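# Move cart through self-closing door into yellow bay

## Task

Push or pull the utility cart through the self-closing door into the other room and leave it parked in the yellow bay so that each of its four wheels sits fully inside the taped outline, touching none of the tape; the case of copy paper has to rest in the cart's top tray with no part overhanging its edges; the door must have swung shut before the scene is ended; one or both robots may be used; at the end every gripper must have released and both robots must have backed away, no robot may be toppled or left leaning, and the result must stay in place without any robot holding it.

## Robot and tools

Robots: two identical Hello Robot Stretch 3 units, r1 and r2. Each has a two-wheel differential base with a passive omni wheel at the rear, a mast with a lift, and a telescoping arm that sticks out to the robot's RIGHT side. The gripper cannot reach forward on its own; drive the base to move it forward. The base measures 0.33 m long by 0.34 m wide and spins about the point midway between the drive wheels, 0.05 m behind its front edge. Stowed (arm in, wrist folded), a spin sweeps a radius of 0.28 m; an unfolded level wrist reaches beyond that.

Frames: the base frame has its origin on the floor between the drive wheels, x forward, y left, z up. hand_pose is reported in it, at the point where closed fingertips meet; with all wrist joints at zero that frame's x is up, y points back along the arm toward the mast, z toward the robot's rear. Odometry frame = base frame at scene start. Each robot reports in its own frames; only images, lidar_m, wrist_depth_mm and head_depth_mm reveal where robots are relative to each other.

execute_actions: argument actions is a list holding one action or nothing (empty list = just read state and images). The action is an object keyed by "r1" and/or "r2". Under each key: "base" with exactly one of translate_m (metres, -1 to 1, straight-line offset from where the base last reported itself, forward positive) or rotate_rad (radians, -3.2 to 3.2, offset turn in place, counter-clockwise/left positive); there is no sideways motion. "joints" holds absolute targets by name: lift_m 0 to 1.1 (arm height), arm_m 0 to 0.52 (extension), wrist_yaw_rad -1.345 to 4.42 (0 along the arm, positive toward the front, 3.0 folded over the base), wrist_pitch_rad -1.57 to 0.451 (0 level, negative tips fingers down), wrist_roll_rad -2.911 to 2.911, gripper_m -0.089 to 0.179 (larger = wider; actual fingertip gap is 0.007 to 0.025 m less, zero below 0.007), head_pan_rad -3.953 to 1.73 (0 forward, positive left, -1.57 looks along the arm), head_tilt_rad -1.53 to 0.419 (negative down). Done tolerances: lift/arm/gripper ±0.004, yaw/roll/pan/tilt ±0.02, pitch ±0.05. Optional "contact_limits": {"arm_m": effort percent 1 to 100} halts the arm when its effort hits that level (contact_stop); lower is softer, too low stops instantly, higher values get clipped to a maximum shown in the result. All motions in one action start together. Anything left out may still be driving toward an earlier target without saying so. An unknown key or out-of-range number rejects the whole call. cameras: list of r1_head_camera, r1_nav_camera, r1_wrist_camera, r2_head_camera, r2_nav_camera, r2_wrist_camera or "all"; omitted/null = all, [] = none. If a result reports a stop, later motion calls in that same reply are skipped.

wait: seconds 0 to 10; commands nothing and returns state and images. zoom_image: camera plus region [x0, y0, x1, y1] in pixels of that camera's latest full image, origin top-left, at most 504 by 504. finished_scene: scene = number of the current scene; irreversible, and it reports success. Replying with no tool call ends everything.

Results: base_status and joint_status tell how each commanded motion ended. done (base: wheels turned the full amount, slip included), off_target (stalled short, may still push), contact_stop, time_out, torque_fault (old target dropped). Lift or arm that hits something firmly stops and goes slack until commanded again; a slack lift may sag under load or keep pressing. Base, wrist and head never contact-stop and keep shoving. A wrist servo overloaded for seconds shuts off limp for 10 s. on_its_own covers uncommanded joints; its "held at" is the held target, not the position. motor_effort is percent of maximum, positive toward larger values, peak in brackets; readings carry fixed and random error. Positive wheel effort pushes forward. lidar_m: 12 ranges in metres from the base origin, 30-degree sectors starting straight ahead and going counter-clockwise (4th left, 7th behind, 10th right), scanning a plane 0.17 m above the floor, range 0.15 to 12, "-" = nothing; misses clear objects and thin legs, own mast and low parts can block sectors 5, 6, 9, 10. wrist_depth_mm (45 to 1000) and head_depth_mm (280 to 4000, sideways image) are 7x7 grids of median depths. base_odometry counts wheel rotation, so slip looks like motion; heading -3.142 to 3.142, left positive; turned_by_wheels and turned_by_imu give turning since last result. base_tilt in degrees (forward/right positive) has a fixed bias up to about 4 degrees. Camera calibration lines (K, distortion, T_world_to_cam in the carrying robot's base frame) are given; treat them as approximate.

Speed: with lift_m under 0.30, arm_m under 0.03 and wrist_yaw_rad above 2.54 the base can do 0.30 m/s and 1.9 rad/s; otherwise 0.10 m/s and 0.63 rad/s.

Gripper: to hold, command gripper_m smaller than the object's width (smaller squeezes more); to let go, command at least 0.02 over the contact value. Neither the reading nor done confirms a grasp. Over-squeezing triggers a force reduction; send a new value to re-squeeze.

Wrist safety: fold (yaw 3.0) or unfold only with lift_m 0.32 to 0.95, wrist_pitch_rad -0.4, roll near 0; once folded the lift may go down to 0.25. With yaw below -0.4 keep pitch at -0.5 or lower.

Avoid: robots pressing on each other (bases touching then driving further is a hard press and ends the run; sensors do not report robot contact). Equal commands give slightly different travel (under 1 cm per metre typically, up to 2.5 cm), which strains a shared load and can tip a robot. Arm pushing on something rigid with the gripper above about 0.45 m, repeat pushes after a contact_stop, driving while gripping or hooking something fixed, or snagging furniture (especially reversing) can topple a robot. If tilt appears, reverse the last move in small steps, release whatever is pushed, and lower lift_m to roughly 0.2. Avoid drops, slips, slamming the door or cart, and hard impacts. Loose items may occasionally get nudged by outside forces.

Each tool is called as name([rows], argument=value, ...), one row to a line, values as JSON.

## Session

execute_actions([
  {"r1":{"joints":{"head_pan_rad":-3.1,"head_tilt_rad":-0.5}},"r2":{"joints":{"head_pan_rad":-3.1,"head_tilt_rad":-0.5}}},
], cameras=["r1_nav_camera","r2_nav_camera","r1_wrist_camera","r2_wrist_camera"])

Scene clock: 1.87 s.
r1.base_odometry: x=+0.000 y=+0.000 heading=+0.000 (m, m, rad; r1's odometry frame)
r1.turned_by_wheels: +0.000 (rad since the last result)
r1.turned_by_imu: +0.000 (rad since the last result)
r1.base_tilt: forward=+0.9 right=-2.4 (deg)
r1.lidar_m: 2.29 4.09 1.78 1.07 0.98 1.00 0.71 0.65 0.66 0.82 1.68 1.85
r1.head_depth_mm: 827 919 1030 1143 1253 1350 1303 / 761 833 925 1037 1185 1371 1292 / 701 767 839 930 1052 1198 1255 / 653 708 772 850 942 1062 1196 / 612 658 713 778 853 951 1069 / 572 614 661 716 784 863 964 / 539 576 616 665 721 787 872
r1.base_status: not commanded
r1.joint_positions: lift_m=+0.402 arm_m=+0.001 wrist_yaw_rad=+2.909 wrist_pitch_rad=-0.397 wrist_roll_rad=-0.016 gripper_m=+0.037 head_pan_rad=-3.093 head_tilt_rad=-0.494
r1.joint_status: all done
r1.motor_effort: left_wheel=+1(1) right_wheel=+0(0) lift_m=+21(21) arm_m=+0(0) wrist_yaw_rad=+0(0) wrist_pitch_rad=+8(8) wrist_roll_rad=+0(0) gripper_m=+0(0) head_pan_rad=-5(64) head_tilt_rad=-2(24) (%)
r1.hand_pose: x=+0.0312 y=+0.0749 z=+0.4192 quat_wxyz=(+0.219, +0.699, +0.060, +0.678) (m; r1's base frame)
r1.wrist_depth_mm: - 904 - - - - - / - 956 - - - - - / 777 - - - - - - / 826 - - - 993 947 931 / 802 - 819 778 808 770 754 / 675 654 - 653 642 637 628 / 583 576 569 564 554 553 539
r2.base_odometry: x=+0.000 y=+0.000 heading=+0.000 (m, m, rad; r2's odometry frame)
r2.turned_by_wheels: +0.000 (rad since the last result)
r2.turned_by_imu: +0.000 (rad since the last result)
r2.base_tilt: forward=-0.5 right=+0.1 (deg)
r2.lidar_m: 1.25 1.21 3.20 2.38 2.33 2.22 1.65 1.59 1.66 2.30 2.44 2.55
r2.head_depth_mm: 1864 2056 2330 2539 2028 1603 1321 / 1752 1920 2133 2380 2024 1597 1323 / 1652 1821 2023 2253 2014 1591 1321 / 1567 1701 1855 2062 2009 1590 1318 / 1481 1606 1754 1939 2030 1584 1316 / 1416 1525 1652 1822 1940 1589 1311 / 1346 1450 1588 1700 1856 1583 1312
r2.base_status: not commanded
r2.joint_positions: lift_m=+0.356 arm_m=-0.001 wrist_yaw_rad=+3.032 wrist_pitch_rad=-0.605 wrist_roll_rad=+0.003 gripper_m=+0.037 head_pan_rad=-3.093 head_tilt_rad=-0.494
r2.joint_status: all done
r2.motor_effort: left_wheel=+0(0) right_wheel=-1(0) lift_m=+27(26) arm_m=+0(0) wrist_yaw_rad=+1(1) wrist_pitch_rad=+4(4) wrist_roll_rad=+0(0) gripper_m=+0(1) head_pan_rad=-3(40) head_tilt_rad=-3(32) (%)
r2.hand_pose: x=+0.0004 y=+0.0517 z=+0.3286 quat_wxyz=(+0.248, +0.686, +0.173, +0.661) (m; r2's base frame)
r2.wrist_depth_mm: - - - - - - - / 925 950 967 - - - - / 777 775 800 806 799 816 831 / 650 647 674 666 675 686 682 / 560 574 576 581 580 587 590 / 501 526 - - 519 514 523 / 462 - - - 446 459 464
pictures: r1_nav_camera (sideways: a quarter turn counterclockwise sets it upright), r1_wrist_camera, r2_nav_camera (sideways: a quarter turn counterclockwise sets it upright), r2_wrist_camera
camera_calibration (this result's frames):
r1_nav_camera: T_world_to_cam=[[-0.446761, -0.0298172, 0.894157, -1.1192], [-0.0735503, 0.997285, -0.00349281, 0.0586984], [-0.891625, -0.067326, -0.447741, 0.547813], [0, 0, 0, 1]] pos_world=[-0.0072534, -0.0550285, 1.24622]
r1_wrist_camera: T_world_to_cam=[[0.972463, -0.232868, -0.00939346, -0.00806997], [-0.13552, -0.532226, -0.835685, 0.422936], [0.189605, 0.813946, -0.549129, 0.324262], [0, 0, 0, 1]] pos_world=[0.00368258, -0.040713, 0.531427]
r2_nav_camera: T_world_to_cam=[[-0.512019, -0.0455685, 0.857764, -1.06965], [-0.0323487, 0.998906, 0.033757, 0.00776104], [-0.858365, -0.0104634, -0.512934, 0.632898], [0, 0, 0, 1]] pos_world=[-0.00417587, -0.0498729, 1.24188]
r2_wrist_camera: T_world_to_cam=[[0.994043, -0.10714, 0.0200099, -0.00140654], [-0.0561673, -0.660891, -0.748377, 0.328871], [0.0934051, 0.742795, -0.662972, 0.344535], [0, 0, 0, 1]] pos_world=[-0.0123113, -0.0387213, 0.474564]
Images, in order (width x height): r1_nav_camera 672x504, r1_wrist_camera 644x364, r2_nav_camera 672x504, r2_wrist_camera 644x364.

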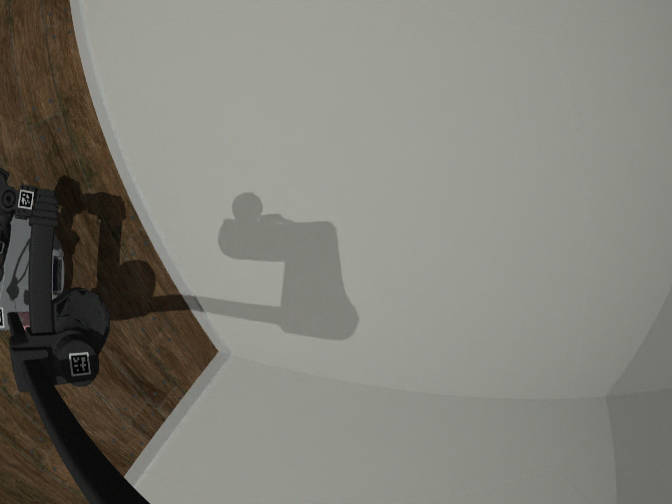

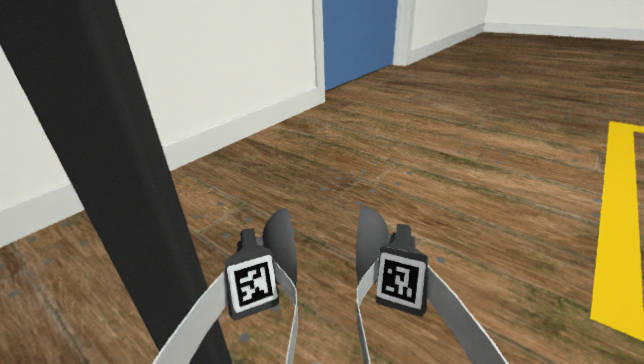

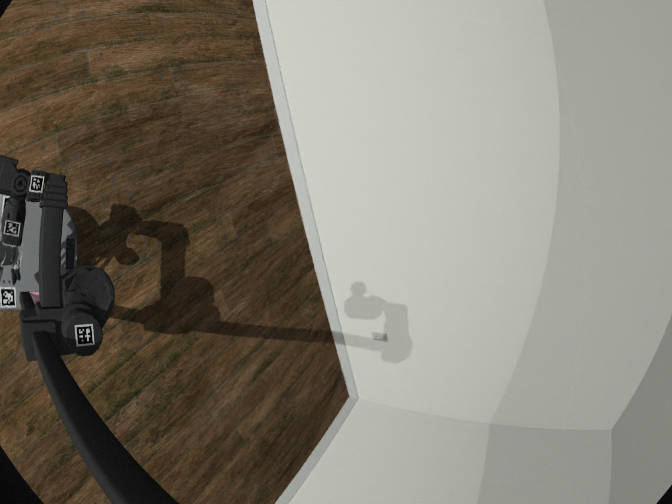

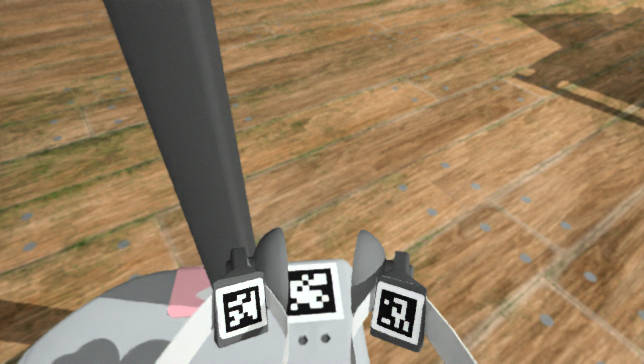

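execute_actions([
  {"r1":{"base":{"rotate_rad":0.9},"joints":{"lift_m":0.26,"head_pan_rad":0.2}},"r2":{"base":{"rotate_rad":0.9},"joints":{"lift_m":0.27,"wrist_pitch_rad":-0.4,"head_pan_rad":-0.45}}},
], cameras=["r1_nav_camera","r2_nav_camera","r2_head_camera"])

Scene clock: 6.60 s.
r1.base_odometry: x=+0.000 y=+0.000 heading=+0.900 (m, m, rad; r1's odometry frame)
r1.turned_by_wheels: +0.900 (rad since the last result)
r1.turned_by_imu: +0.889 (rad since the last result)
r1.base_tilt: forward=+0.8 right=-2.4 (deg)
r1.lidar_m: 2.26 1.16 0.98 0.98 0.77 0.65 0.65 0.74 1.24 1.83 2.09 3.45
r1.head_depth_mm: 3270 3618 3792 2959 2068 1585 1288 / 3382 3553 - 2976 2080 1602 1291 / 2585 2830 3175 2967 2084 1605 1288 / 2009 2190 2420 2606 2068 1594 1292 / 1785 1873 2023 2193 2067 1595 1293 / 1491 1596 1669 1635 1756 1597 1284 / 1191 1261 1327 1396 1476 1493 1287
r1.base_status: done
r1.joint_positions: lift_m=+0.260 arm_m=+0.001 wrist_yaw_rad=+2.909 wrist_pitch_rad=-0.398 wrist_roll_rad=-0.016 gripper_m=+0.037 head_pan_rad=+0.193 head_tilt_rad=-0.494
r1.joint_status: all done
r1.motor_effort: left_wheel=-1(8) right_wheel=+2(6) lift_m=+15(17) arm_m=+0(0) wrist_yaw_rad=+0(0) wrist_pitch_rad=+8(8) wrist_roll_rad=+0(0) gripper_m=-1(1) head_pan_rad=+5(65) head_tilt_rad=-2(2) (%)
r1.hand_pose: x=+0.0312 y=+0.0748 z=+0.2776 quat_wxyz=(+0.219, +0.699, +0.060, +0.678) (m; r1's base frame)
r1.wrist_depth_mm: - 898 909 905 912 920 926 / - 970 - - - - - / 725 - - 980 957 944 931 / 708 - 746 729 714 707 694 / 605 - 609 586 591 573 558 / 502 491 - 490 477 473 465 / 439 - - - 412 406 400
r2.base_odometry: x=+0.000 y=+0.000 heading=+0.900 (m, m, rad; r2's odometry frame)
r2.turned_by_wheels: +0.900 (rad since the last result)
r2.turned_by_imu: +0.912 (rad since the last result)
r2.base_tilt: forward=-0.4 right=+0.2 (deg)
r2.lidar_m: 3.74 2.49 2.30 2.33 1.73 1.59 1.62 2.02 2.44 2.47 1.34 1.21
r2.head_depth_mm: 3805 - - 2607 2032 1607 1323 / 3751 - 1342 1759 1783 1596 1325 / 3708 3991 1342 1659 1722 1597 1320 / 3665 3972 1417 1748 1794 1599 1322 / 3608 3891 - 2733 2013 1586 1325 / 3625 3920 - 2739 2022 1588 1315 / 3606 3881 - 2735 2016 1595 1310
r2.base_status: done
r2.joint_positions: lift_m=+0.270 arm_m=-0.001 wrist_yaw_rad=+3.032 wrist_pitch_rad=-0.421 wrist_roll_rad=+0.003 gripper_m=+0.037 head_pan_rad=-0.457 head_tilt_rad=-0.494
r2.joint_status: all done
r2.motor_effort: left_wheel=-3(14) right_wheel=+3(12) lift_m=+24(26) arm_m=+0(0) wrist_yaw_rad=+1(1) wrist_pitch_rad=+7(9) wrist_roll_rad=+0(0) gripper_m=+0(0) head_pan_rad=+2(40) head_tilt_rad=-3(4) (%)
r2.hand_pose: x=+0.0033 y=+0.0786 z=+0.2822 quat_wxyz=(+0.186, +0.699, +0.109, +0.682) (m; r2's base frame)
r2.wrist_depth_mm: - - - - - - - / - - - - - - - / 895 909 943 969 961 - - / 699 711 723 714 744 747 749 / 579 585 611 588 600 606 606 / 482 490 - 515 508 512 506 / 445 - - - 419 435 439
pictures: r1_nav_camera (sideways: a quarter turn counterclockwise sets it upright), r2_head_camera (sideways: a quarter turn clockwise sets it upright), r2_nav_camera (sideways: a quarter turn counterclockwise sets it upright)
camera_calibration (this result's frames):
r1_nav_camera: T_world_to_cam=[[0.438204, 0.0937023, 0.893978, -1.12437], [0.215932, -0.976402, -0.00350267, 0.0569454], [0.872554, 0.194574, -0.448097, 0.537515], [0, 0, 0, 1]] pos_world=[0.0113949, 0.0563711, 1.24622]
r2_head_camera: T_world_to_cam=[[-0.448844, 0.211638, -0.868187, 1.1508], [0.467061, 0.883842, -0.0260114, 0.0316638], [0.761835, -0.417171, -0.495556, 0.602707], [0, 0, 0, 1]] pos_world=[0.0425762, -0.0201064, 1.29861]
r2_nav_camera: T_world_to_cam=[[0.470218, -0.208395, 0.857594, -1.07542], [-0.455772, -0.889456, 0.0337624, 0.0103368], [0.755756, -0.406743, -0.513219, 0.623422], [0, 0, 0, 1]] pos_world=[0.0392396, 0.0386544, 1.24188]
Images, in order (width x height): r1_nav_camera 672x504, r2_head_camera 896x504, r2_nav_camera 672x504.

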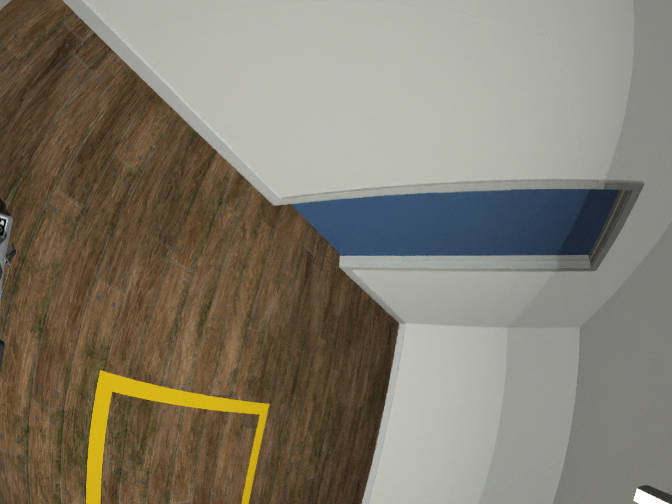

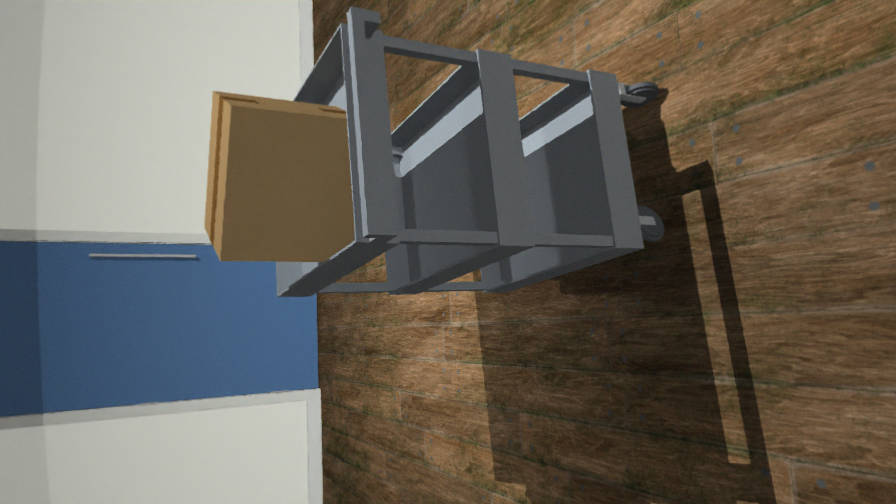

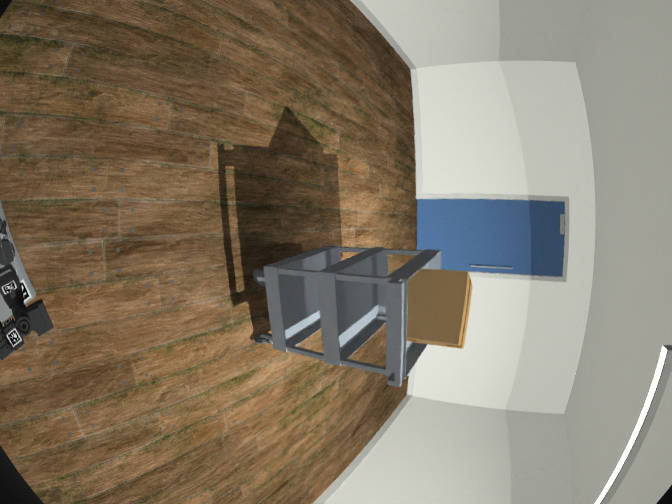

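execute_actions([
  {"r1":{"base":{"translate_m":1}},"r2":{"base":{"translate_m":1}}},
], cameras=[])

execute_actions([
  {"r1":{"base":{"translate_m":0.6}},"r2":{"base":{"rotate_rad":-0.2}}},
], cameras=[])

execute_actions([
  {"r1":{"base":{"rotate_rad":1.33},"joints":{"head_pan_rad":0,"head_tilt_rad":-0.9}},"r2":{"base":{"translate_m":1}}},
], cameras=[])

execute_actions([
  {"r1":{"base":{"translate_m":0.3}},"r2":{"base":{"translate_m":1}}},
], cameras=["r1_nav_camera"])

Scene clock: 24.83 s.
r1.base_odometry: x=+0.622 y=+0.783 heading=+0.900 (m, m, rad; r1's odometry frame)
r1.turned_by_wheels: +0.000 (rad since the last result)
r1.turned_by_imu: +0.005 (rad since the last result)
r1.base_tilt: forward=+0.8 right=-2.4 (deg)
r1.lidar_m: 1.61 0.98 0.76 0.76 0.86 1.45 1.62 1.85 2.07 2.06 2.34 3.14
r1.head_depth_mm: 2531 2658 2916 2984 2077 1588 1291 / 2545 2776 3058 2979 2077 1603 1290 / 1944 2135 2430 2616 2059 1582 1290 / 1519 1632 1790 1965 1976 1591 1290 / 1242 1319 1425 1569 1723 1602 1286 / 1154 1232 1308 1393 1484 1526 1293 / 1008 1064 1115 1177 1253 1326 1291
r1.base_status: done
r1.joint_positions: lift_m=+0.260 arm_m=+0.001 wrist_yaw_rad=+2.909 wrist_pitch_rad=-0.398 wrist_roll_rad=-0.016 gripper_m=+0.037 head_pan_rad=+0.193 head_tilt_rad=-0.495
r1.joint_status: not commanded
r1.motor_effort: left_wheel=-2(5) right_wheel=+2(8) lift_m=+16(16) arm_m=+0(1) wrist_yaw_rad=+0(0) wrist_pitch_rad=+8(8) wrist_roll_rad=+0(0) gripper_m=+0(1) head_pan_rad=+5(5) head_tilt_rad=-2(3) (%)
r1.hand_pose: x=+0.0311 y=+0.0748 z=+0.2775 quat_wxyz=(+0.219, +0.699, +0.060, +0.678) (m; r1's base frame)
r1.wrist_depth_mm: - 708 714 712 714 784 789 / - 764 764 771 788 856 860 / 837 823 815 841 845 886 890 / 779 - 740 727 719 715 694 / 607 - 610 586 593 566 560 / 502 495 - 489 479 472 465 / 443 - - - 409 405 403
r2.base_odometry: x=+0.622 y=+0.783 heading=+0.900 (m, m, rad; r2's odometry frame)
r2.turned_by_wheels: +0.000 (rad since the last result)
r2.turned_by_imu: +0.005 (rad since the last result)
r2.base_tilt: forward=-0.5 right=+0.2 (deg)
r2.lidar_m: 3.10 2.06 1.91 1.94 2.44 2.52 2.54 3.06 2.83 0.61 0.68 3.27
r2.head_depth_mm: 2936 3223 3487 2754 1883 1313 1273 / 2926 3157 3465 2834 2021 1600 1327 / 2893 3191 3474 2761 2021 1588 1325 / 2827 3107 3415 2772 2033 1601 1315 / 2818 3049 3372 2737 2009 1596 1317 / 2836 3009 3362 2725 1991 1600 1308 / 2741 3010 3339 2706 2008 1580 1314
r2.base_status: done
r2.joint_positions: lift_m=+0.270 arm_m=-0.001 wrist_yaw_rad=+3.032 wrist_pitch_rad=-0.420 wrist_roll_rad=+0.003 gripper_m=+0.037 head_pan_rad=-0.457 head_tilt_rad=-0.495
r2.joint_status: not commanded
r2.motor_effort: left_wheel=-4(10) right_wheel=+3(11) lift_m=+23(24) arm_m=+0(0) wrist_yaw_rad=+0(1) wrist_pitch_rad=+7(7) wrist_roll_rad=+0(0) gripper_m=+0(0) head_pan_rad=+3(2) head_tilt_rad=-3(3) (%)
r2.hand_pose: x=+0.0033 y=+0.0787 z=+0.2823 quat_wxyz=(+0.186, +0.699, +0.109, +0.682) (m; r2's base frame)
r2.wrist_depth_mm: - - - - - - - / - - - - - - - / 892 932 937 958 985 - - / 711 718 709 728 748 748 748 / 574 583 607 596 596 608 601 / 495 492 - 512 508 510 516 / 443 - - - 418 438 436
pictures: none
No camera images: the call's "cameras" was empty. Leave "cameras" out to get every camera's image.

Scene clock: 28.40 s.
r1.base_odometry: x=+0.995 y=+1.253 heading=+0.900 (m, m, rad; r1's odometry frame)
r1.turned_by_wheels: +0.000 (rad since the last result)
r1.turned_by_imu: +0.003 (rad since the last result)
r1.base_tilt: forward=+0.9 right=-2.5 (deg)
r1.lidar_m: 1.31 0.82 0.70 0.67 0.69 1.19 2.20 2.50 2.20 2.20 2.51 2.56
r1.head_depth_mm: 2068 2181 2377 2567 2084 1586 1291 / 2078 2237 2494 2671 2070 1589 1289 / 1566 1739 1954 2222 2088 1594 1299 / 1232 1343 1471 1590 1785 1595 1291 / 1007 1083 1161 1250 1352 1449 1293 / 856 911 963 1028 1097 1162 1238 / 744 767 820 885 978 1082 1177
r1.base_status: done
r1.joint_positions: lift_m=+0.260 arm_m=+0.001 wrist_yaw_rad=+2.909 wrist_pitch_rad=-0.398 wrist_roll_rad=-0.016 gripper_m=+0.037 head_pan_rad=+0.193 head_tilt_rad=-0.495
r1.joint_status: not commanded
r1.motor_effort: left_wheel=-2(4) right_wheel=+3(9) lift_m=+16(16) arm_m=+0(0) wrist_yaw_rad=+0(0) wrist_pitch_rad=+8(8) wrist_roll_rad=+0(0) gripper_m=-1(2) head_pan_rad=+5(5) head_tilt_rad=-2(2) (%)
r1.hand_pose: x=+0.0311 y=+0.0748 z=+0.2775 quat_wxyz=(+0.219, +0.699, +0.060, +0.678) (m; r1's base frame)
r1.wrist_depth_mm: - 598 660 658 662 664 655 / - 638 713 714 709 728 685 / 701 684 765 788 784 776 728 / 730 - 733 732 717 713 698 / 611 - 616 588 592 564 554 / 500 499 - 504 476 471 470 / 439 - - - 407 405 402
r2.base_odometry: x=+0.622 y=+0.783 heading=+0.700 (m, m, rad; r2's odometry frame)
r2.turned_by_wheels: -0.200 (rad since the last result)
r2.turned_by_imu: -0.202 (rad since the last result)
r2.base_tilt: forward=-0.5 right=+0.3 (deg)
r2.lidar_m: 3.25 2.30 1.92 1.91 2.15 2.52 2.51 2.81 2.85 0.62 0.61 0.90
r2.head_depth_mm: 3278 3638 3942 1086 1209 1054 1179 / 3182 3470 3762 1072 1226 1377 1267 / 3078 3402 3670 2783 2021 1542 1328 / 2971 3257 3543 2735 2042 1587 1324 / 2894 3142 3487 2739 1996 1601 1320 / 2806 3038 3330 2760 2020 1586 1320 / 2745 2987 3205 2705 1998 1586 1316
r2.base_status: done
r2.joint_positions: lift_m=+0.270 arm_m=-0.001 wrist_yaw_rad=+3.032 wrist_pitch_rad=-0.420 wrist_roll_rad=+0.003 gripper_m=+0.037 head_pan_rad=-0.457 head_tilt_rad=-0.495
r2.joint_status: not commanded
r2.motor_effort: left_wheel=+4(14) right_wheel=-3(9) lift_m=+24(24) arm_m=-1(1) wrist_yaw_rad=+1(1) wrist_pitch_rad=+7(7) wrist_roll_rad=+0(0) gripper_m=+1(0) head_pan_rad=+2(3) head_tilt_rad=-3(3) (%)
r2.hand_pose: x=+0.0033 y=+0.0787 z=+0.2823 quat_wxyz=(+0.186, +0.699, +0.109, +0.682) (m; r2's base frame)
r2.wrist_depth_mm: - - - - - - - / - - - - - - - / 929 919 937 954 960 - - / 721 723 738 728 735 732 744 / 576 577 607 596 605 600 612 / 486 495 - 513 512 507 504 / 447 - - - 419 436 438
pictures: none
No camera images: the call's "cameras" was empty. Leave "cameras" out to get every camera's image.

Scene clock: 33.33 s.
r1.base_odometry: x=+0.995 y=+1.253 heading=+2.229 (m, m, rad; r1's odometry frame)
r1.turned_by_wheels: +1.330 (rad since the last result)
r1.turned_by_imu: +1.313 (rad since the last result)
r1.base_tilt: forward=+0.8 right=-2.5 (deg)
r1.lidar_m: 0.70 0.67 0.86 2.20 2.27 2.29 2.20 2.27 2.67 2.56 0.89 0.73
r1.head_depth_mm: 578 670 797 982 1287 1245 1088 / 577 667 798 981 1284 1239 1087 / 576 669 793 981 1281 1247 1095 / 577 668 795 979 1280 1238 1091 / 575 667 793 977 1280 1246 1092 / 577 665 792 976 1191 1245 1094 / 574 664 769 879 1118 1239 1097
r1.base_status: done
r1.joint_positions: lift_m=+0.260 arm_m=+0.001 wrist_yaw_rad=+2.909 wrist_pitch_rad=-0.398 wrist_roll_rad=-0.016 gripper_m=+0.037 head_pan_rad=+0.007 head_tilt_rad=-0.889
r1.joint_status: all done
r1.motor_effort: left_wheel=-2(8) right_wheel=+2(9) lift_m=+16(16) arm_m=-1(1) wrist_yaw_rad=+0(0) wrist_pitch_rad=+8(8) wrist_roll_rad=+0(0) gripper_m=-1(1) head_pan_rad=-5(28) head_tilt_rad=-4(22) (%)
r1.hand_pose: x=+0.0311 y=+0.0748 z=+0.2775 quat_wxyz=(+0.219, +0.699, +0.060, +0.678) (m; r1's base frame)
r1.wrist_depth_mm: - - - - - 728 547 / - - - - - 764 573 / - - - 952 956 767 578 / 773 - 750 733 732 701 580 / 607 - 615 586 596 569 557 / 503 495 - 495 478 474 464 / 442 - - - 410 407 399
r2.base_odometry: x=+1.387 y=+1.427 heading=+0.700 (m, m, rad; r2's odometry frame)
r2.turned_by_wheels: +0.000 (rad since the last result)
r2.turned_by_imu: +0.005 (rad since the last result)
r2.base_tilt: forward=-0.3 right=+0.0 (deg)
r2.lidar_m: 2.30 2.05 1.71 1.71 1.92 3.16 3.49 0.87 0.69 1.07 2.76 2.30
r2.head_depth_mm: 2298 2505 2759 2727 2029 1608 1325 / 2209 2436 2652 2777 2057 1607 1323 / 2140 2343 2588 2721 2021 1600 1321 / 2075 2238 2457 2619 2022 1592 1313 / 2004 2179 2416 2566 2017 1587 1317 / 1946 2137 2276 2488 2007 1594 1316 / 1902 2057 2223 2416 1989 1611 1311
r2.base_status: done
r2.joint_positions: lift_m=+0.270 arm_m=-0.001 wrist_yaw_rad=+3.032 wrist_pitch_rad=-0.420 wrist_roll_rad=+0.003 gripper_m=+0.037 head_pan_rad=-0.457 head_tilt_rad=-0.495
r2.joint_status: not commanded
r2.motor_effort: left_wheel=+3(17) right_wheel=-3(6) lift_m=+24(23) arm_m=-1(0) wrist_yaw_rad=+0(1) wrist_pitch_rad=+7(7) wrist_roll_rad=-1(0) gripper_m=+1(0) head_pan_rad=+3(2) head_tilt_rad=-3(3) (%)
r2.hand_pose: x=+0.0033 y=+0.0787 z=+0.2824 quat_wxyz=(+0.186, +0.699, +0.109, +0.682) (m; r2's base frame)
r2.wrist_depth_mm: - - - - - - - / - - - - - - - / 920 913 964 931 978 - - / 705 719 715 725 751 757 757 / 579 582 613 602 608 614 608 / 487 494 - 519 509 511 514 / 454 - - - 414 438 440
pictures: none
No camera images: the call's "cameras" was empty. Leave "cameras" out to get every camera's image.

Scene clock: 38.27 s.
r1.base_odometry: x=+0.811 y=+1.490 heading=+2.229 (m, m, rad; r1's odometry frame)
r1.turned_by_wheels: +0.000 (rad since the last result)
r1.turned_by_imu: +0.002 (rad since the last result)
r1.base_tilt: forward=+0.8 right=-2.5 (deg)
r1.lidar_m: 0.40 0.42 0.43 1.19 2.27 2.60 2.50 2.57 2.65 1.33 0.58 0.42
r1.head_depth_mm: 314 365 435 536 700 1011 1094 / 314 365 434 537 699 1010 1096 / 314 365 434 536 699 1004 1095 / 314 364 434 535 697 1003 1092 / 314 364 433 533 696 1001 1099 / 313 364 433 533 699 1003 1092 / 313 363 432 534 695 846 1077
r1.base_status: done
r1.joint_positions: lift_m=+0.260 arm_m=+0.001 wrist_yaw_rad=+2.909 wrist_pitch_rad=-0.398 wrist_roll_rad=-0.016 gripper_m=+0.037 head_pan_rad=+0.007 head_tilt_rad=-0.890
r1.joint_status: not commanded
r1.motor_effort: left_wheel=-1(4) right_wheel=+3(8) lift_m=+16(16) arm_m=-1(0) wrist_yaw_rad=+0(1) wrist_pitch_rad=+8(8) wrist_roll_rad=+0(0) gripper_m=-1(1) head_pan_rad=-5(4) head_tilt_rad=-4(4) (%)
r1.hand_pose: x=+0.0311 y=+0.0748 z=+0.2775 quat_wxyz=(+0.219, +0.699, +0.060, +0.678) (m; r1's base frame)
r1.wrist_depth_mm: - - - - 576 370 351 / - - - - 602 397 365 / - - - 951 635 433 379 / 791 - 733 720 643 468 388 / 608 - 605 582 569 508 399 / 503 491 - 498 481 476 407 / 440 - - - 410 404 390
r2.base_odometry: x=+2.151 y=+2.072 heading=+0.700 (m, m, rad; r2's odometry frame)
r2.turned_by_wheels: +0.000 (rad since the last result)
r2.turned_by_imu: +0.005 (rad since the last result)
r2.base_tilt: forward=-0.2 right=+0.2 (deg)
r2.lidar_m: 1.32 1.50 1.50 1.50 1.69 2.79 4.46 1.40 3.24 2.92 1.58 1.33
r2.head_depth_mm: 1284 1401 1550 1752 1905 1601 1326 / 1246 1361 1486 1656 1871 1613 1311 / 1198 1313 1447 1600 1810 1592 1316 / 1160 1268 1403 1548 1741 1586 1317 / 1131 1228 1346 1479 1644 1598 1315 / 1105 1193 1314 1432 1585 1593 1315 / 1072 1167 1256 1383 1528 1589 1307
r2.base_status: done
r2.joint_positions: lift_m=+0.270 arm_m=-0.001 wrist_yaw_rad=+3.032 wrist_pitch_rad=-0.420 wrist_roll_rad=+0.003 gripper_m=+0.037 head_pan_rad=-0.457 head_tilt_rad=-0.495
r2.joint_status: not commanded
r2.motor_effort: left_wheel=+3(16) right_wheel=-2(5) lift_m=+24(24) arm_m=+0(0) wrist_yaw_rad=+0(0) wrist_pitch_rad=+7(7) wrist_roll_rad=-1(0) gripper_m=-1(0) head_pan_rad=+3(3) head_tilt_rad=-3(3) (%)
r2.hand_pose: x=+0.0033 y=+0.0787 z=+0.2824 quat_wxyz=(+0.186, +0.699, +0.109, +0.682) (m; r2's base frame)
r2.wrist_depth_mm: - - - - - - - / - - - - - - - / 907 931 948 952 955 - - / 702 701 728 731 752 758 766 / 578 590 611 600 597 598 614 / 487 495 - 515 507 517 507 / 447 - - - 424 442 438
pictures: r1_nav_camera (sideways: a quarter turn counterclockwise sets it upright)
camera_calibration (this result's frames):
r1_nav_camera: T_world_to_cam=[[0.757837, 0.013223, 0.652311, -0.811289], [0.0284412, -0.999514, -0.0127811, 0.0701644], [0.651824, 0.0282385, -0.757844, 0.941804], [0, 0, 0, 1]] pos_world=[-0.00106195, 0.0542628, 1.24385]
Images, in order (width x height): r1_nav_camera 672x504.

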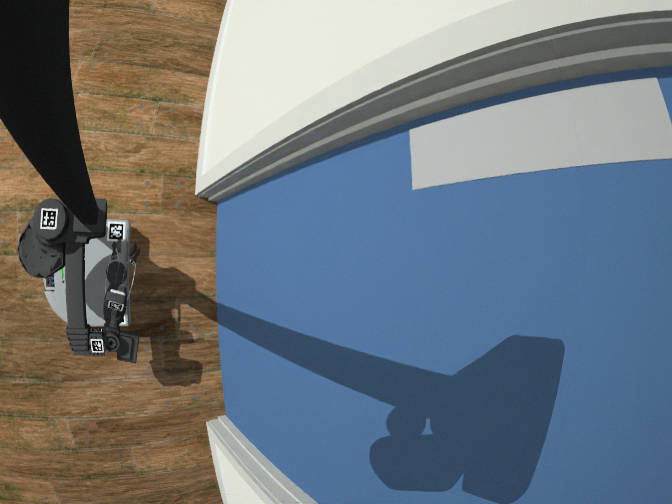

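execute_actions([
  {"r1":{"base":{"translate_m":0.3},"joints":{"head_pan_rad":-3.1,"wrist_yaw_rad":3.13,"lift_m":0.33}},"r2":{"base":{"translate_m":0.76}}},
], cameras=[])

execute_actions([
  {"r1":{"base":{"translate_m":0.65}},"r2":{"base":{"rotate_rad":-1.75},"joints":{"lift_m":0.84,"head_pan_rad":0,"gripper_m":0.13}}},
], cameras=[])

execute_actions([
  {"r2":{"base":{"translate_m":0.3},"joints":{"wrist_yaw_rad":1.57,"wrist_pitch_rad":0}}},
], cameras=["r2_nav_camera","r2_wrist_camera"])

Scene clock: 45.60 s.
r1.base_odometry: x=+0.628 y=+1.728 heading=+2.229 (m, m, rad; r1's odometry frame)
r1.turned_by_wheels: +0.000 (rad since the last result)
r1.turned_by_imu: +0.002 (rad since the last result)
r1.base_tilt: forward=+0.9 right=-2.4 (deg)
r1.lidar_m: - - 0.15 0.29 2.28 2.91 2.79 2.88 2.65 0.44 0.15 -
r1.head_depth_mm: 2380 2591 2100 1703 1436 1244 1089 / 2401 2600 2092 1715 1443 1234 - / 2407 2611 2076 1716 1436 1273 - / 2435 2629 2126 1709 1441 1242 - / 2395 2656 2109 1708 1443 1243 1138 / 2453 2643 2086 1715 1438 1250 1114 / 2465 2617 2120 1698 1445 1253 1094
r1.base_status: done
r1.joint_positions: lift_m=+0.330 arm_m=+0.001 wrist_yaw_rad=+3.128 wrist_pitch_rad=-0.398 wrist_roll_rad=-0.016 gripper_m=+0.037 head_pan_rad=-3.093 head_tilt_rad=-0.890
r1.joint_status: all done
r1.motor_effort: left_wheel=-2(7) right_wheel=+3(10) lift_m=+26(27) arm_m=-1(1) wrist_yaw_rad=+2(3) wrist_pitch_rad=+8(8) wrist_roll_rad=+0(1) gripper_m=+0(0) head_pan_rad=-4(63) head_tilt_rad=-4(4) (%)
r1.hand_pose: x=-0.0181 y=+0.0809 z=+0.3467 quat_wxyz=(+0.144, +0.688, +0.136, +0.698) (m; r1's base frame)
r1.wrist_depth_mm: - - - - 291 204 139 / - - - - 316 208 140 / - - - - 338 211 142 / 898 887 - 781 367 213 143 / 725 710 692 660 374 216 145 / 593 582 594 553 363 219 146 / 505 502 - - 423 207 147
r2.base_odometry: x=+2.733 y=+2.561 heading=+0.700 (m, m, rad; r2's odometry frame)
r2.turned_by_wheels: +0.000 (rad since the last result)
r2.turned_by_imu: +0.004 (rad since the last result)
r2.base_tilt: forward=-0.4 right=+0.1 (deg)
r2.lidar_m: 0.58 0.66 1.08 1.34 1.51 2.50 2.38 2.11 3.41 1.27 0.69 0.58
r2.head_depth_mm: 533 583 645 724 824 946 1121 / 515 566 624 697 788 910 1064 / 501 544 600 668 753 862 998 / 488 528 582 645 720 818 947 / 474 513 561 622 691 781 895 / 461 498 544 598 665 744 849 / 448 485 526 577 640 713 813
r2.base_status: done
r2.joint_positions: lift_m=+0.270 arm_m=-0.001 wrist_yaw_rad=+3.032 wrist_pitch_rad=-0.420 wrist_roll_rad=+0.003 gripper_m=+0.037 head_pan_rad=-0.457 head_tilt_rad=-0.495
r2.joint_status: not commanded
r2.motor_effort: left_wheel=+2(16) right_wheel=-1(5) lift_m=+24(23) arm_m=+0(0) wrist_yaw_rad=+1(1) wrist_pitch_rad=+7(7) wrist_roll_rad=+0(0) gripper_m=+1(0) head_pan_rad=+3(3) head_tilt_rad=-2(3) (%)
r2.hand_pose: x=+0.0033 y=+0.0787 z=+0.2824 quat_wxyz=(+0.186, +0.699, +0.109, +0.682) (m; r2's base frame)
r2.wrist_depth_mm: - - - - - - 859 / - - - - - - 838 / 901 935 937 937 965 - 806 / 709 702 728 721 740 763 714 / 569 592 601 596 601 605 617 / 489 497 - 510 511 508 515 / 446 - - - 423 438 440
pictures: none
No camera images: the call's "cameras" was empty. Leave "cameras" out to get every camera's image.

Scene clock: 53.10 s.
r1.base_odometry: x=+0.230 y=+2.241 heading=+2.229 (m, m, rad; r1's odometry frame)
r1.turned_by_wheels: +0.000 (rad since the last result)
r1.turned_by_imu: -0.122 (rad since the last result)
r1.base_tilt: forward=+0.8 right=-2.5 (deg)
r1.lidar_m: - - 0.15 0.19 2.27 2.83 2.82 2.85 2.72 0.58 0.15 -
r1.head_depth_mm: 2412 2781 2356 1857 1515 1280 1112 / 2406 2757 2380 1837 1524 1279 1137 / 2377 2741 2389 1846 1513 1285 1172 / 2393 2750 2355 1836 1516 1291 1140 / 2384 2736 2358 1851 1509 1285 1117 / 2400 2693 2346 1824 1524 1277 1118 / 2381 2719 2349 1857 1526 1286 1115
r1.base_status: done
r1.joint_positions: lift_m=+0.330 arm_m=+0.001 wrist_yaw_rad=+3.130 wrist_pitch_rad=-0.400 wrist_roll_rad=-0.016 gripper_m=+0.037 head_pan_rad=-3.035 head_tilt_rad=-0.812
r1.joint_status: not commanded
r1.motor_effort: left_wheel=+14(47) right_wheel=+8(65) lift_m=+24(26) arm_m=-1(1) wrist_yaw_rad=+0(1) wrist_pitch_rad=+9(10) wrist_roll_rad=+0(0) gripper_m=-1(1) head_pan_rad=-43(50) head_tilt_rad=-34(33) (%)
r1.hand_pose: x=-0.0187 y=+0.0807 z=+0.3466 quat_wxyz=(+0.144, +0.688, +0.138, +0.698) (m; r1's base frame)
r1.wrist_depth_mm: - - - 327 217 134 96 / - - - 353 227 137 98 / - - - 386 234 141 100 / 903 890 - 427 247 145 102 / 706 699 692 472 230 148 104 / 582 580 600 524 233 152 106 / 498 498 - - 268 147 108
r2.base_odometry: x=+2.733 y=+2.561 heading=-1.050 (m, m, rad; r2's odometry frame)
r2.turned_by_wheels: -1.750 (rad since the last result)
r2.turned_by_imu: -1.775 (rad since the last result)
r2.base_tilt: forward=-0.3 right=-0.1 (deg)
r2.lidar_m: 2.05 0.79 0.60 0.58 0.61 0.85 1.34 1.40 1.96 5.17 2.10 3.49
r2.head_depth_mm: 2995 3223 3556 2731 2029 1589 1330 / 2954 3214 3535 2793 2053 1602 1320 / 2978 3242 3493 2761 2028 1591 1329 / 2972 3217 3461 2739 2011 1604 1318 / 2959 3225 3534 2745 2002 1580 1328 / 2943 3112 3271 2619 1999 1583 1315 / 2046 2021 2025 2008 1882 1586 1314
r2.base_status: done
r2.joint_positions: lift_m=+0.840 arm_m=-0.001 wrist_yaw_rad=+3.032 wrist_pitch_rad=-0.419 wrist_roll_rad=+0.003 gripper_m=+0.130 head_pan_rad=-0.007 head_tilt_rad=-0.495
r2.joint_status: all done
r2.motor_effort: left_wheel=+4(14) right_wheel=-3(7) lift_m=+29(32) arm_m=+0(0) wrist_yaw_rad=+0(0) wrist_pitch_rad=+7(7) wrist_roll_rad=+0(0) gripper_m=+0(96) head_pan_rad=+3(27) head_tilt_rad=-3(3) (%)
r2.hand_pose: x=+0.0033 y=+0.0788 z=+0.8522 quat_wxyz=(+0.185, +0.699, +0.109, +0.682) (m; r2's base frame)
r2.wrist_depth_mm: 540 - 549 568 569 584 602 / 576 - 603 601 621 644 644 / 622 635 664 672 662 701 700 / 682 689 699 718 737 769 785 / 755 771 798 802 816 814 859 / 842 - 882 871 916 947 - / 906 952 985 - - - -
pictures: none
No camera images: the call's "cameras" was empty. Leave "cameras" out to get every camera's image.

Scene clock: 57.60 s.
r1.base_odometry: x=+0.230 y=+2.241 heading=+2.229 (m, m, rad; r1's odometry frame)
r1.turned_by_wheels: +0.000 (rad since the last result)
r1.turned_by_imu: +0.001 (rad since the last result)
r1.base_tilt: forward=+0.9 right=-2.5 (deg)
r1.lidar_m: - - 0.15 0.19 2.27 2.83 2.82 2.85 2.72 0.58 0.15 -
r1.head_depth_mm: 2373 2724 2359 1849 1504 1287 1118 / 2431 2718 2353 1825 1513 1289 1138 / 2403 2777 2363 1847 1526 1282 1170 / 2390 2725 2357 1843 1514 1293 1141 / 2370 2721 2345 1843 1518 1284 1115 / 2371 2737 2370 1830 1515 1281 1112 / 2382 2695 2366 1861 1509 1289 1120
r1.base_status: not commanded
r1.joint_positions: lift_m=+0.330 arm_m=+0.001 wrist_yaw_rad=+3.130 wrist_pitch_rad=-0.400 wrist_roll_rad=-0.016 gripper_m=+0.037 head_pan_rad=-3.035 head_tilt_rad=-0.812
r1.joint_status: not commanded
r1.motor_effort: left_wheel=+15(14) right_wheel=+10(9) lift_m=+24(24) arm_m=-1(1) wrist_yaw_rad=+0(0) wrist_pitch_rad=+9(9) wrist_roll_rad=+0(1) gripper_m=-1(1) head_pan_rad=-43(43) head_tilt_rad=-34(34) (%)
r1.hand_pose: x=-0.0187 y=+0.0807 z=+0.3466 quat_wxyz=(+0.144, +0.688, +0.138, +0.698) (m; r1's base frame)
r1.wrist_depth_mm: - - - 329 218 134 96 / - - - 354 226 137 98 / - - - 387 235 140 100 / 891 890 - 423 246 145 102 / 705 702 691 473 230 148 104 / 590 583 596 527 234 152 106 / 499 496 - - 269 147 108
r2.base_odometry: x=+2.882 y=+2.301 heading=-1.050 (m, m, rad; r2's odometry frame)
r2.turned_by_wheels: +0.000 (rad since the last result)
r2.turned_by_imu: +0.002 (rad since the last result)
r2.base_tilt: forward=-0.5 right=+0.3 (deg)
r2.lidar_m: 2.01 0.79 0.59 0.57 0.60 0.84 1.64 1.71 2.39 5.16 1.98 3.17
r2.head_depth_mm: 2711 2939 3211 2785 2042 1620 1325 / 2740 2946 3225 2749 2036 1589 1324 / 2636 2952 3268 2772 2050 1596 1322 / 2665 2941 3179 2756 2034 1602 1322 / 2667 2958 3205 2695 2007 1597 1318 / 2653 2849 3111 2616 2007 1599 1312 / 1996 1987 1985 1974 1862 1586 1320
r2.base_status: done
r2.joint_positions: lift_m=+0.840 arm_m=-0.001 wrist_yaw_rad=+1.572 wrist_pitch_rad=-0.024 wrist_roll_rad=+0.003 gripper_m=+0.130 head_pan_rad=-0.007 head_tilt_rad=-0.495
r2.joint_status: all done
r2.motor_effort: left_wheel=+4(12) right_wheel=-3(5) lift_m=+29(30) arm_m=-1(0) wrist_yaw_rad=-2(1) wrist_pitch_rad=+8(9) wrist_roll_rad=-1(0) gripper_m=+1(0) head_pan_rad=+3(3) head_tilt_rad=-3(3) (%)
r2.hand_pose: x=+0.2342 y=-0.1439 z=+0.9483 quat_wxyz=(+0.505, +0.507, -0.494, +0.493) (m; r2's base frame)
r2.wrist_depth_mm: 846 - - - - - - / 858 - - - - - - / 872 - - - - - - / 867 - - - - - - / 867 - - - - - - / 869 - - - - - - / 819 - - - - - -
pictures: r2_nav_camera (sideways: a quarter turn counterclockwise sets it upright), r2_wrist_camera
camera_calibration (this result's frames):
r2_nav_camera: T_world_to_cam=[[0.514709, 0.016877, 0.857199, -1.07518], [-0.0234874, -0.999153, 0.033775, 0.0076835], [0.857043, -0.0375177, -0.513877, 0.623662], [0, 0, 0, 1]] pos_world=[0.0190809, 0.0492212, 1.24187]
r2_wrist_camera: T_world_to_cam=[[-0.00746372, -0.999807, 0.0181509, -0.159317], [-0.143114, -0.0168965, -0.989562, 1.01825], [0.989678, -0.00998347, -0.14296, 0.0674406], [0, 0, 0, 1]] pos_world=[0.0777925, -0.141408, 1.02016]
Images, in order (width x height): r2_nav_camera 672x504, r2_wrist_camera 644x364.

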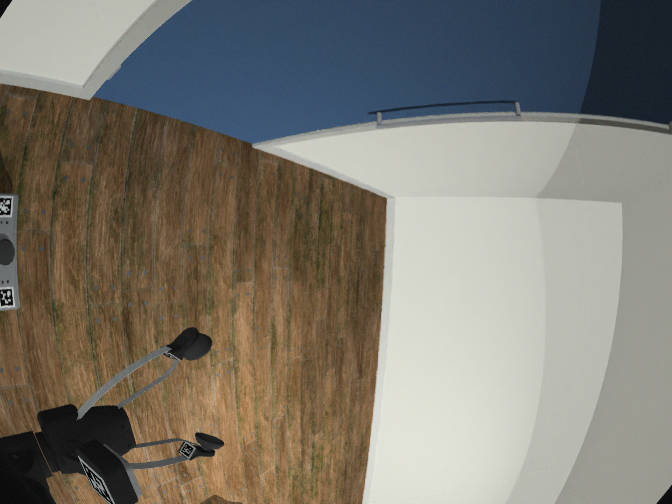

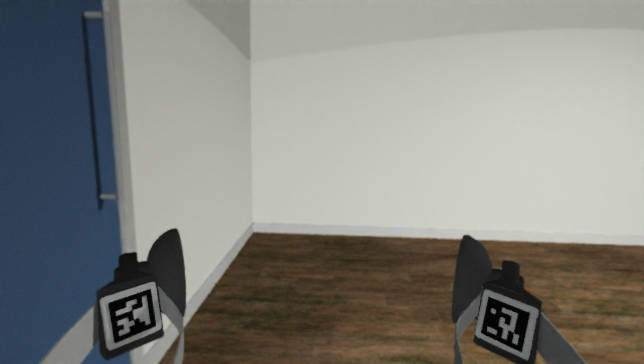

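Head contacts again; reposition it.

execute_actions([
  {"r1":{"base":{"translate_m":-0.08},"joints":{"head_pan_rad":-1.6,"head_tilt_rad":-0.9}}},
], cameras=[])

execute_actions([
  {"r1":{"base":{"translate_m":0.65}}},
], cameras=["r2_nav_camera","r1_nav_camera"])

Scene clock: 61.63 s.
r1.base_odometry: x=+0.279 y=+2.178 heading=+2.229 (m, m, rad; r1's odometry frame)
r1.turned_by_wheels: +0.000 (rad since the last result)
r1.turned_by_imu: +0.000 (rad since the last result)
r1.base_tilt: forward=+0.9 right=-2.4 (deg)
r1.lidar_m: 0.15 0.15 0.19 0.33 2.26 2.81 2.74 2.77 2.75 0.61 0.25 0.17
r1.head_depth_mm: 2350 2576 2090 1705 1437 1251 1098 / 2296 2564 2113 1703 1445 1240 1099 / 2262 2491 2084 1693 1427 1243 1135 / 2205 2513 2086 1711 1443 1249 1126 / 2159 2420 2085 1678 1365 1243 1092 / 1996 1185 721 823 959 911 789 / 490 544 627 672 603 545 499
r1.base_status: done
r1.joint_positions: lift_m=+0.330 arm_m=+0.001 wrist_yaw_rad=+3.130 wrist_pitch_rad=-0.400 wrist_roll_rad=-0.016 gripper_m=+0.037 head_pan_rad=-1.607 head_tilt_rad=-0.889
r1.joint_status: all done
r1.motor_effort: left_wheel=+1(9) right_wheel=-1(7) lift_m=+24(24) arm_m=-1(1) wrist_yaw_rad=+0(0) wrist_pitch_rad=+9(9) wrist_roll_rad=+0(0) gripper_m=+0(0) head_pan_rad=+4(63) head_tilt_rad=-4(34) (%)
r1.hand_pose: x=-0.0187 y=+0.0807 z=+0.3466 quat_wxyz=(+0.144, +0.688, +0.138, +0.698) (m; r1's base frame)
r1.wrist_depth_mm: - - - 553 326 240 173 / - - - 614 350 246 176 / - - - 710 382 253 180 / 907 893 - 737 412 258 182 / 707 703 682 649 412 266 186 / 586 582 599 549 419 272 190 / 501 494 - - 457 263 193
r2.base_odometry: x=+2.882 y=+2.301 heading=-1.050 (m, m, rad; r2's odometry frame)
r2.turned_by_wheels: +0.000 (rad since the last result)
r2.turned_by_imu: +0.000 (rad since the last result)
r2.base_tilt: forward=-0.4 right=+0.3 (deg)
r2.lidar_m: 2.01 0.80 0.59 0.57 0.60 0.84 1.64 1.72 2.39 5.15 1.98 3.17
r2.head_depth_mm: 2703 2922 3290 2805 2039 1611 1326 / 2700 2969 3259 2790 2044 1600 1337 / 2673 2946 3258 2775 2014 1601 1324 / 2734 2922 3197 2736 2028 1597 1323 / 2609 2909 3149 2774 2012 1608 1312 / 2662 2854 3074 2607 1992 1592 1314 / 1988 1993 1989 1969 1857 1575 1314
r2.base_status: not commanded
r2.joint_positions: lift_m=+0.840 arm_m=-0.001 wrist_yaw_rad=+1.572 wrist_pitch_rad=-0.024 wrist_roll_rad=+0.003 gripper_m=+0.130 head_pan_rad=-0.007 head_tilt_rad=-0.495
r2.joint_status: not commanded
r2.motor_effort: left_wheel=+4(4) right_wheel=-3(3) lift_m=+29(29) arm_m=+0(0) wrist_yaw_rad=-2(2) wrist_pitch_rad=+8(8) wrist_roll_rad=+0(1) gripper_m=+1(0) head_pan_rad=+4(2) head_tilt_rad=-3(3) (%)
r2.hand_pose: x=+0.2342 y=-0.1439 z=+0.9483 quat_wxyz=(+0.505, +0.507, -0.494, +0.493) (m; r2's base frame)
r2.wrist_depth_mm: 847 - - - - - - / 846 - - - - - - / 865 - - - - - - / 864 - - - - - - / 855 - - - - - - / 865 - - - - - - / 839 - - - - - -
pictures: none
No camera images: the call's "cameras" was empty. Leave "cameras" out to get every camera's image.

Scene clock: 69.10 s.
r1.base_odometry: x=-0.119 y=+2.692 heading=+2.230 (m, m, rad; r1's odometry frame)
r1.turned_by_wheels: +0.001 (rad since the last result)
r1.turned_by_imu: -0.065 (rad since the last result)
r1.base_tilt: forward=+0.8 right=-2.4 (deg)
r1.lidar_m: - - 0.15 0.19 2.30 2.75 2.81 2.82 2.76 0.54 0.15 0.15
r1.head_depth_mm: 2260 2548 2087 1704 1430 1240 1093 / 2228 2512 2080 1708 1451 1248 1115 / 2162 2515 2076 1699 1431 1243 1137 / 2137 2466 2093 1697 1440 1243 1135 / 2100 2395 2009 817 1008 1181 1043 / 442 501 588 671 631 533 461 / 422 461 438 389 350 330 313
r1.base_status: translate_m off_target (by the wheels' count: +0.6498 of +0.6500)
r1.joint_positions: lift_m=+0.330 arm_m=+0.001 wrist_yaw_rad=+3.130 wrist_pitch_rad=-0.399 wrist_roll_rad=-0.016 gripper_m=+0.037 head_pan_rad=-1.539 head_tilt_rad=-0.892
r1.joint_status: not commanded
r1.on_its_own: left_wheel is at rest, and its effort (+26) is outside its rest range (-18 to +18)
r1.motor_effort: left_wheel=+26(36) right_wheel=+9(50) lift_m=+24(25) arm_m=-1(1) wrist_yaw_rad=+0(1) wrist_pitch_rad=+9(9) wrist_roll_rad=+0(1) gripper_m=+0(1) head_pan_rad=-41(43) head_tilt_rad=-3(14) (%)
r1.hand_pose: x=-0.0186 y=+0.0808 z=+0.3467 quat_wxyz=(+0.144, +0.688, +0.138, +0.698) (m; r1's base frame)
r1.wrist_depth_mm: - - - 361 212 138 102 / - - - 394 222 142 105 / - - - 426 234 147 107 / 898 872 - 468 245 152 110 / 707 710 698 520 233 157 112 / 590 583 594 553 240 162 115 / 500 496 - - 276 158 118
r2.base_odometry: x=+2.882 y=+2.301 heading=-1.050 (m, m, rad; r2's odometry frame)
r2.turned_by_wheels: +0.000 (rad since the last result)
r2.turned_by_imu: +0.000 (rad since the last result)
r2.base_tilt: forward=-0.3 right=+0.1 (deg)
r2.lidar_m: 2.01 0.79 0.59 0.57 0.60 0.84 1.64 1.71 2.40 5.17 1.98 3.18
r2.head_depth_mm: 2709 2970 3258 2798 2056 1603 1325 / 2697 2940 3219 2751 2022 1595 1322 / 2678 2949 3247 2758 2047 1598 1328 / 2726 2953 3238 2770 2006 1596 1321 / 2724 2949 3203 2715 2005 1581 1313 / 2620 2822 3068 2619 2009 1598 1316 / 2010 1983 1978 1992 1864 1578 1317
r2.base_status: not commanded
r2.joint_positions: lift_m=+0.840 arm_m=-0.001 wrist_yaw_rad=+1.572 wrist_pitch_rad=-0.024 wrist_roll_rad=+0.003 gripper_m=+0.130 head_pan_rad=-0.007 head_tilt_rad=-0.495
r2.joint_status: not commanded
r2.motor_effort: left_wheel=+4(4) right_wheel=-3(3) lift_m=+29(29) arm_m=-1(0) wrist_yaw_rad=-1(3) wrist_pitch_rad=+8(8) wrist_roll_rad=+0(0) gripper_m=+1(0) head_pan_rad=+3(3) head_tilt_rad=-3(3) (%)
r2.hand_pose: x=+0.2342 y=-0.1439 z=+0.9483 quat_wxyz=(+0.505, +0.507, -0.494, +0.493) (m; r2's base frame)
r2.wrist_depth_mm: 855 - - - - - - / 877 - - - - - - / 860 - - - - - - / 872 - - - - - - / 864 - - - - - - / 884 - - - - - - / 822 - - - - - -
pictures: r1_nav_camera (sideways: a quarter turn counterclockwise sets it upright), r2_nav_camera (sideways: a quarter turn counterclockwise sets it upright)
camera_calibration (this result's frames):
r1_nav_camera: T_world_to_cam=[[0.0323299, -0.75881, 0.650509, -0.804516], [-0.998483, -0.0535422, -0.0128322, 0.0764951], [0.0445669, -0.649108, -0.75939, 0.947518], [0, 0, 0, 1]] pos_world=[0.0601611, 0.00866225, 1.24386]
r2_nav_camera: T_world_to_cam=[[0.514709, 0.016877, 0.857199, -1.07518], [-0.0234874, -0.999153, 0.033775, 0.0076835], [0.857043, -0.0375177, -0.513877, 0.623662], [0, 0, 0, 1]] pos_world=[0.0190809, 0.0492212, 1.24187]
Images, in order (width x height): r1_nav_camera 672x504, r2_nav_camera 672x504.

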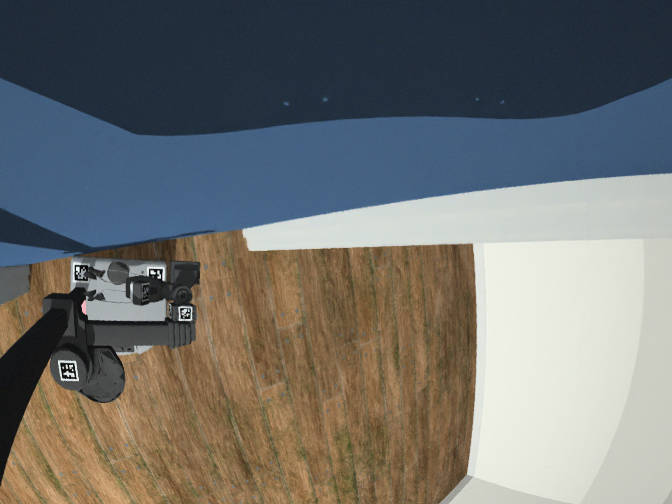

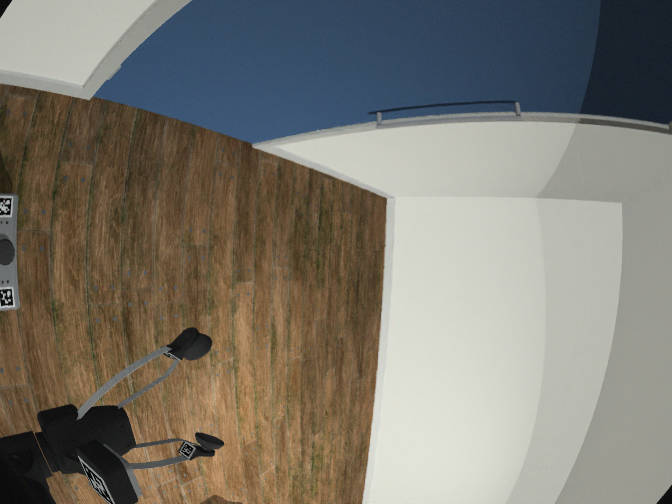

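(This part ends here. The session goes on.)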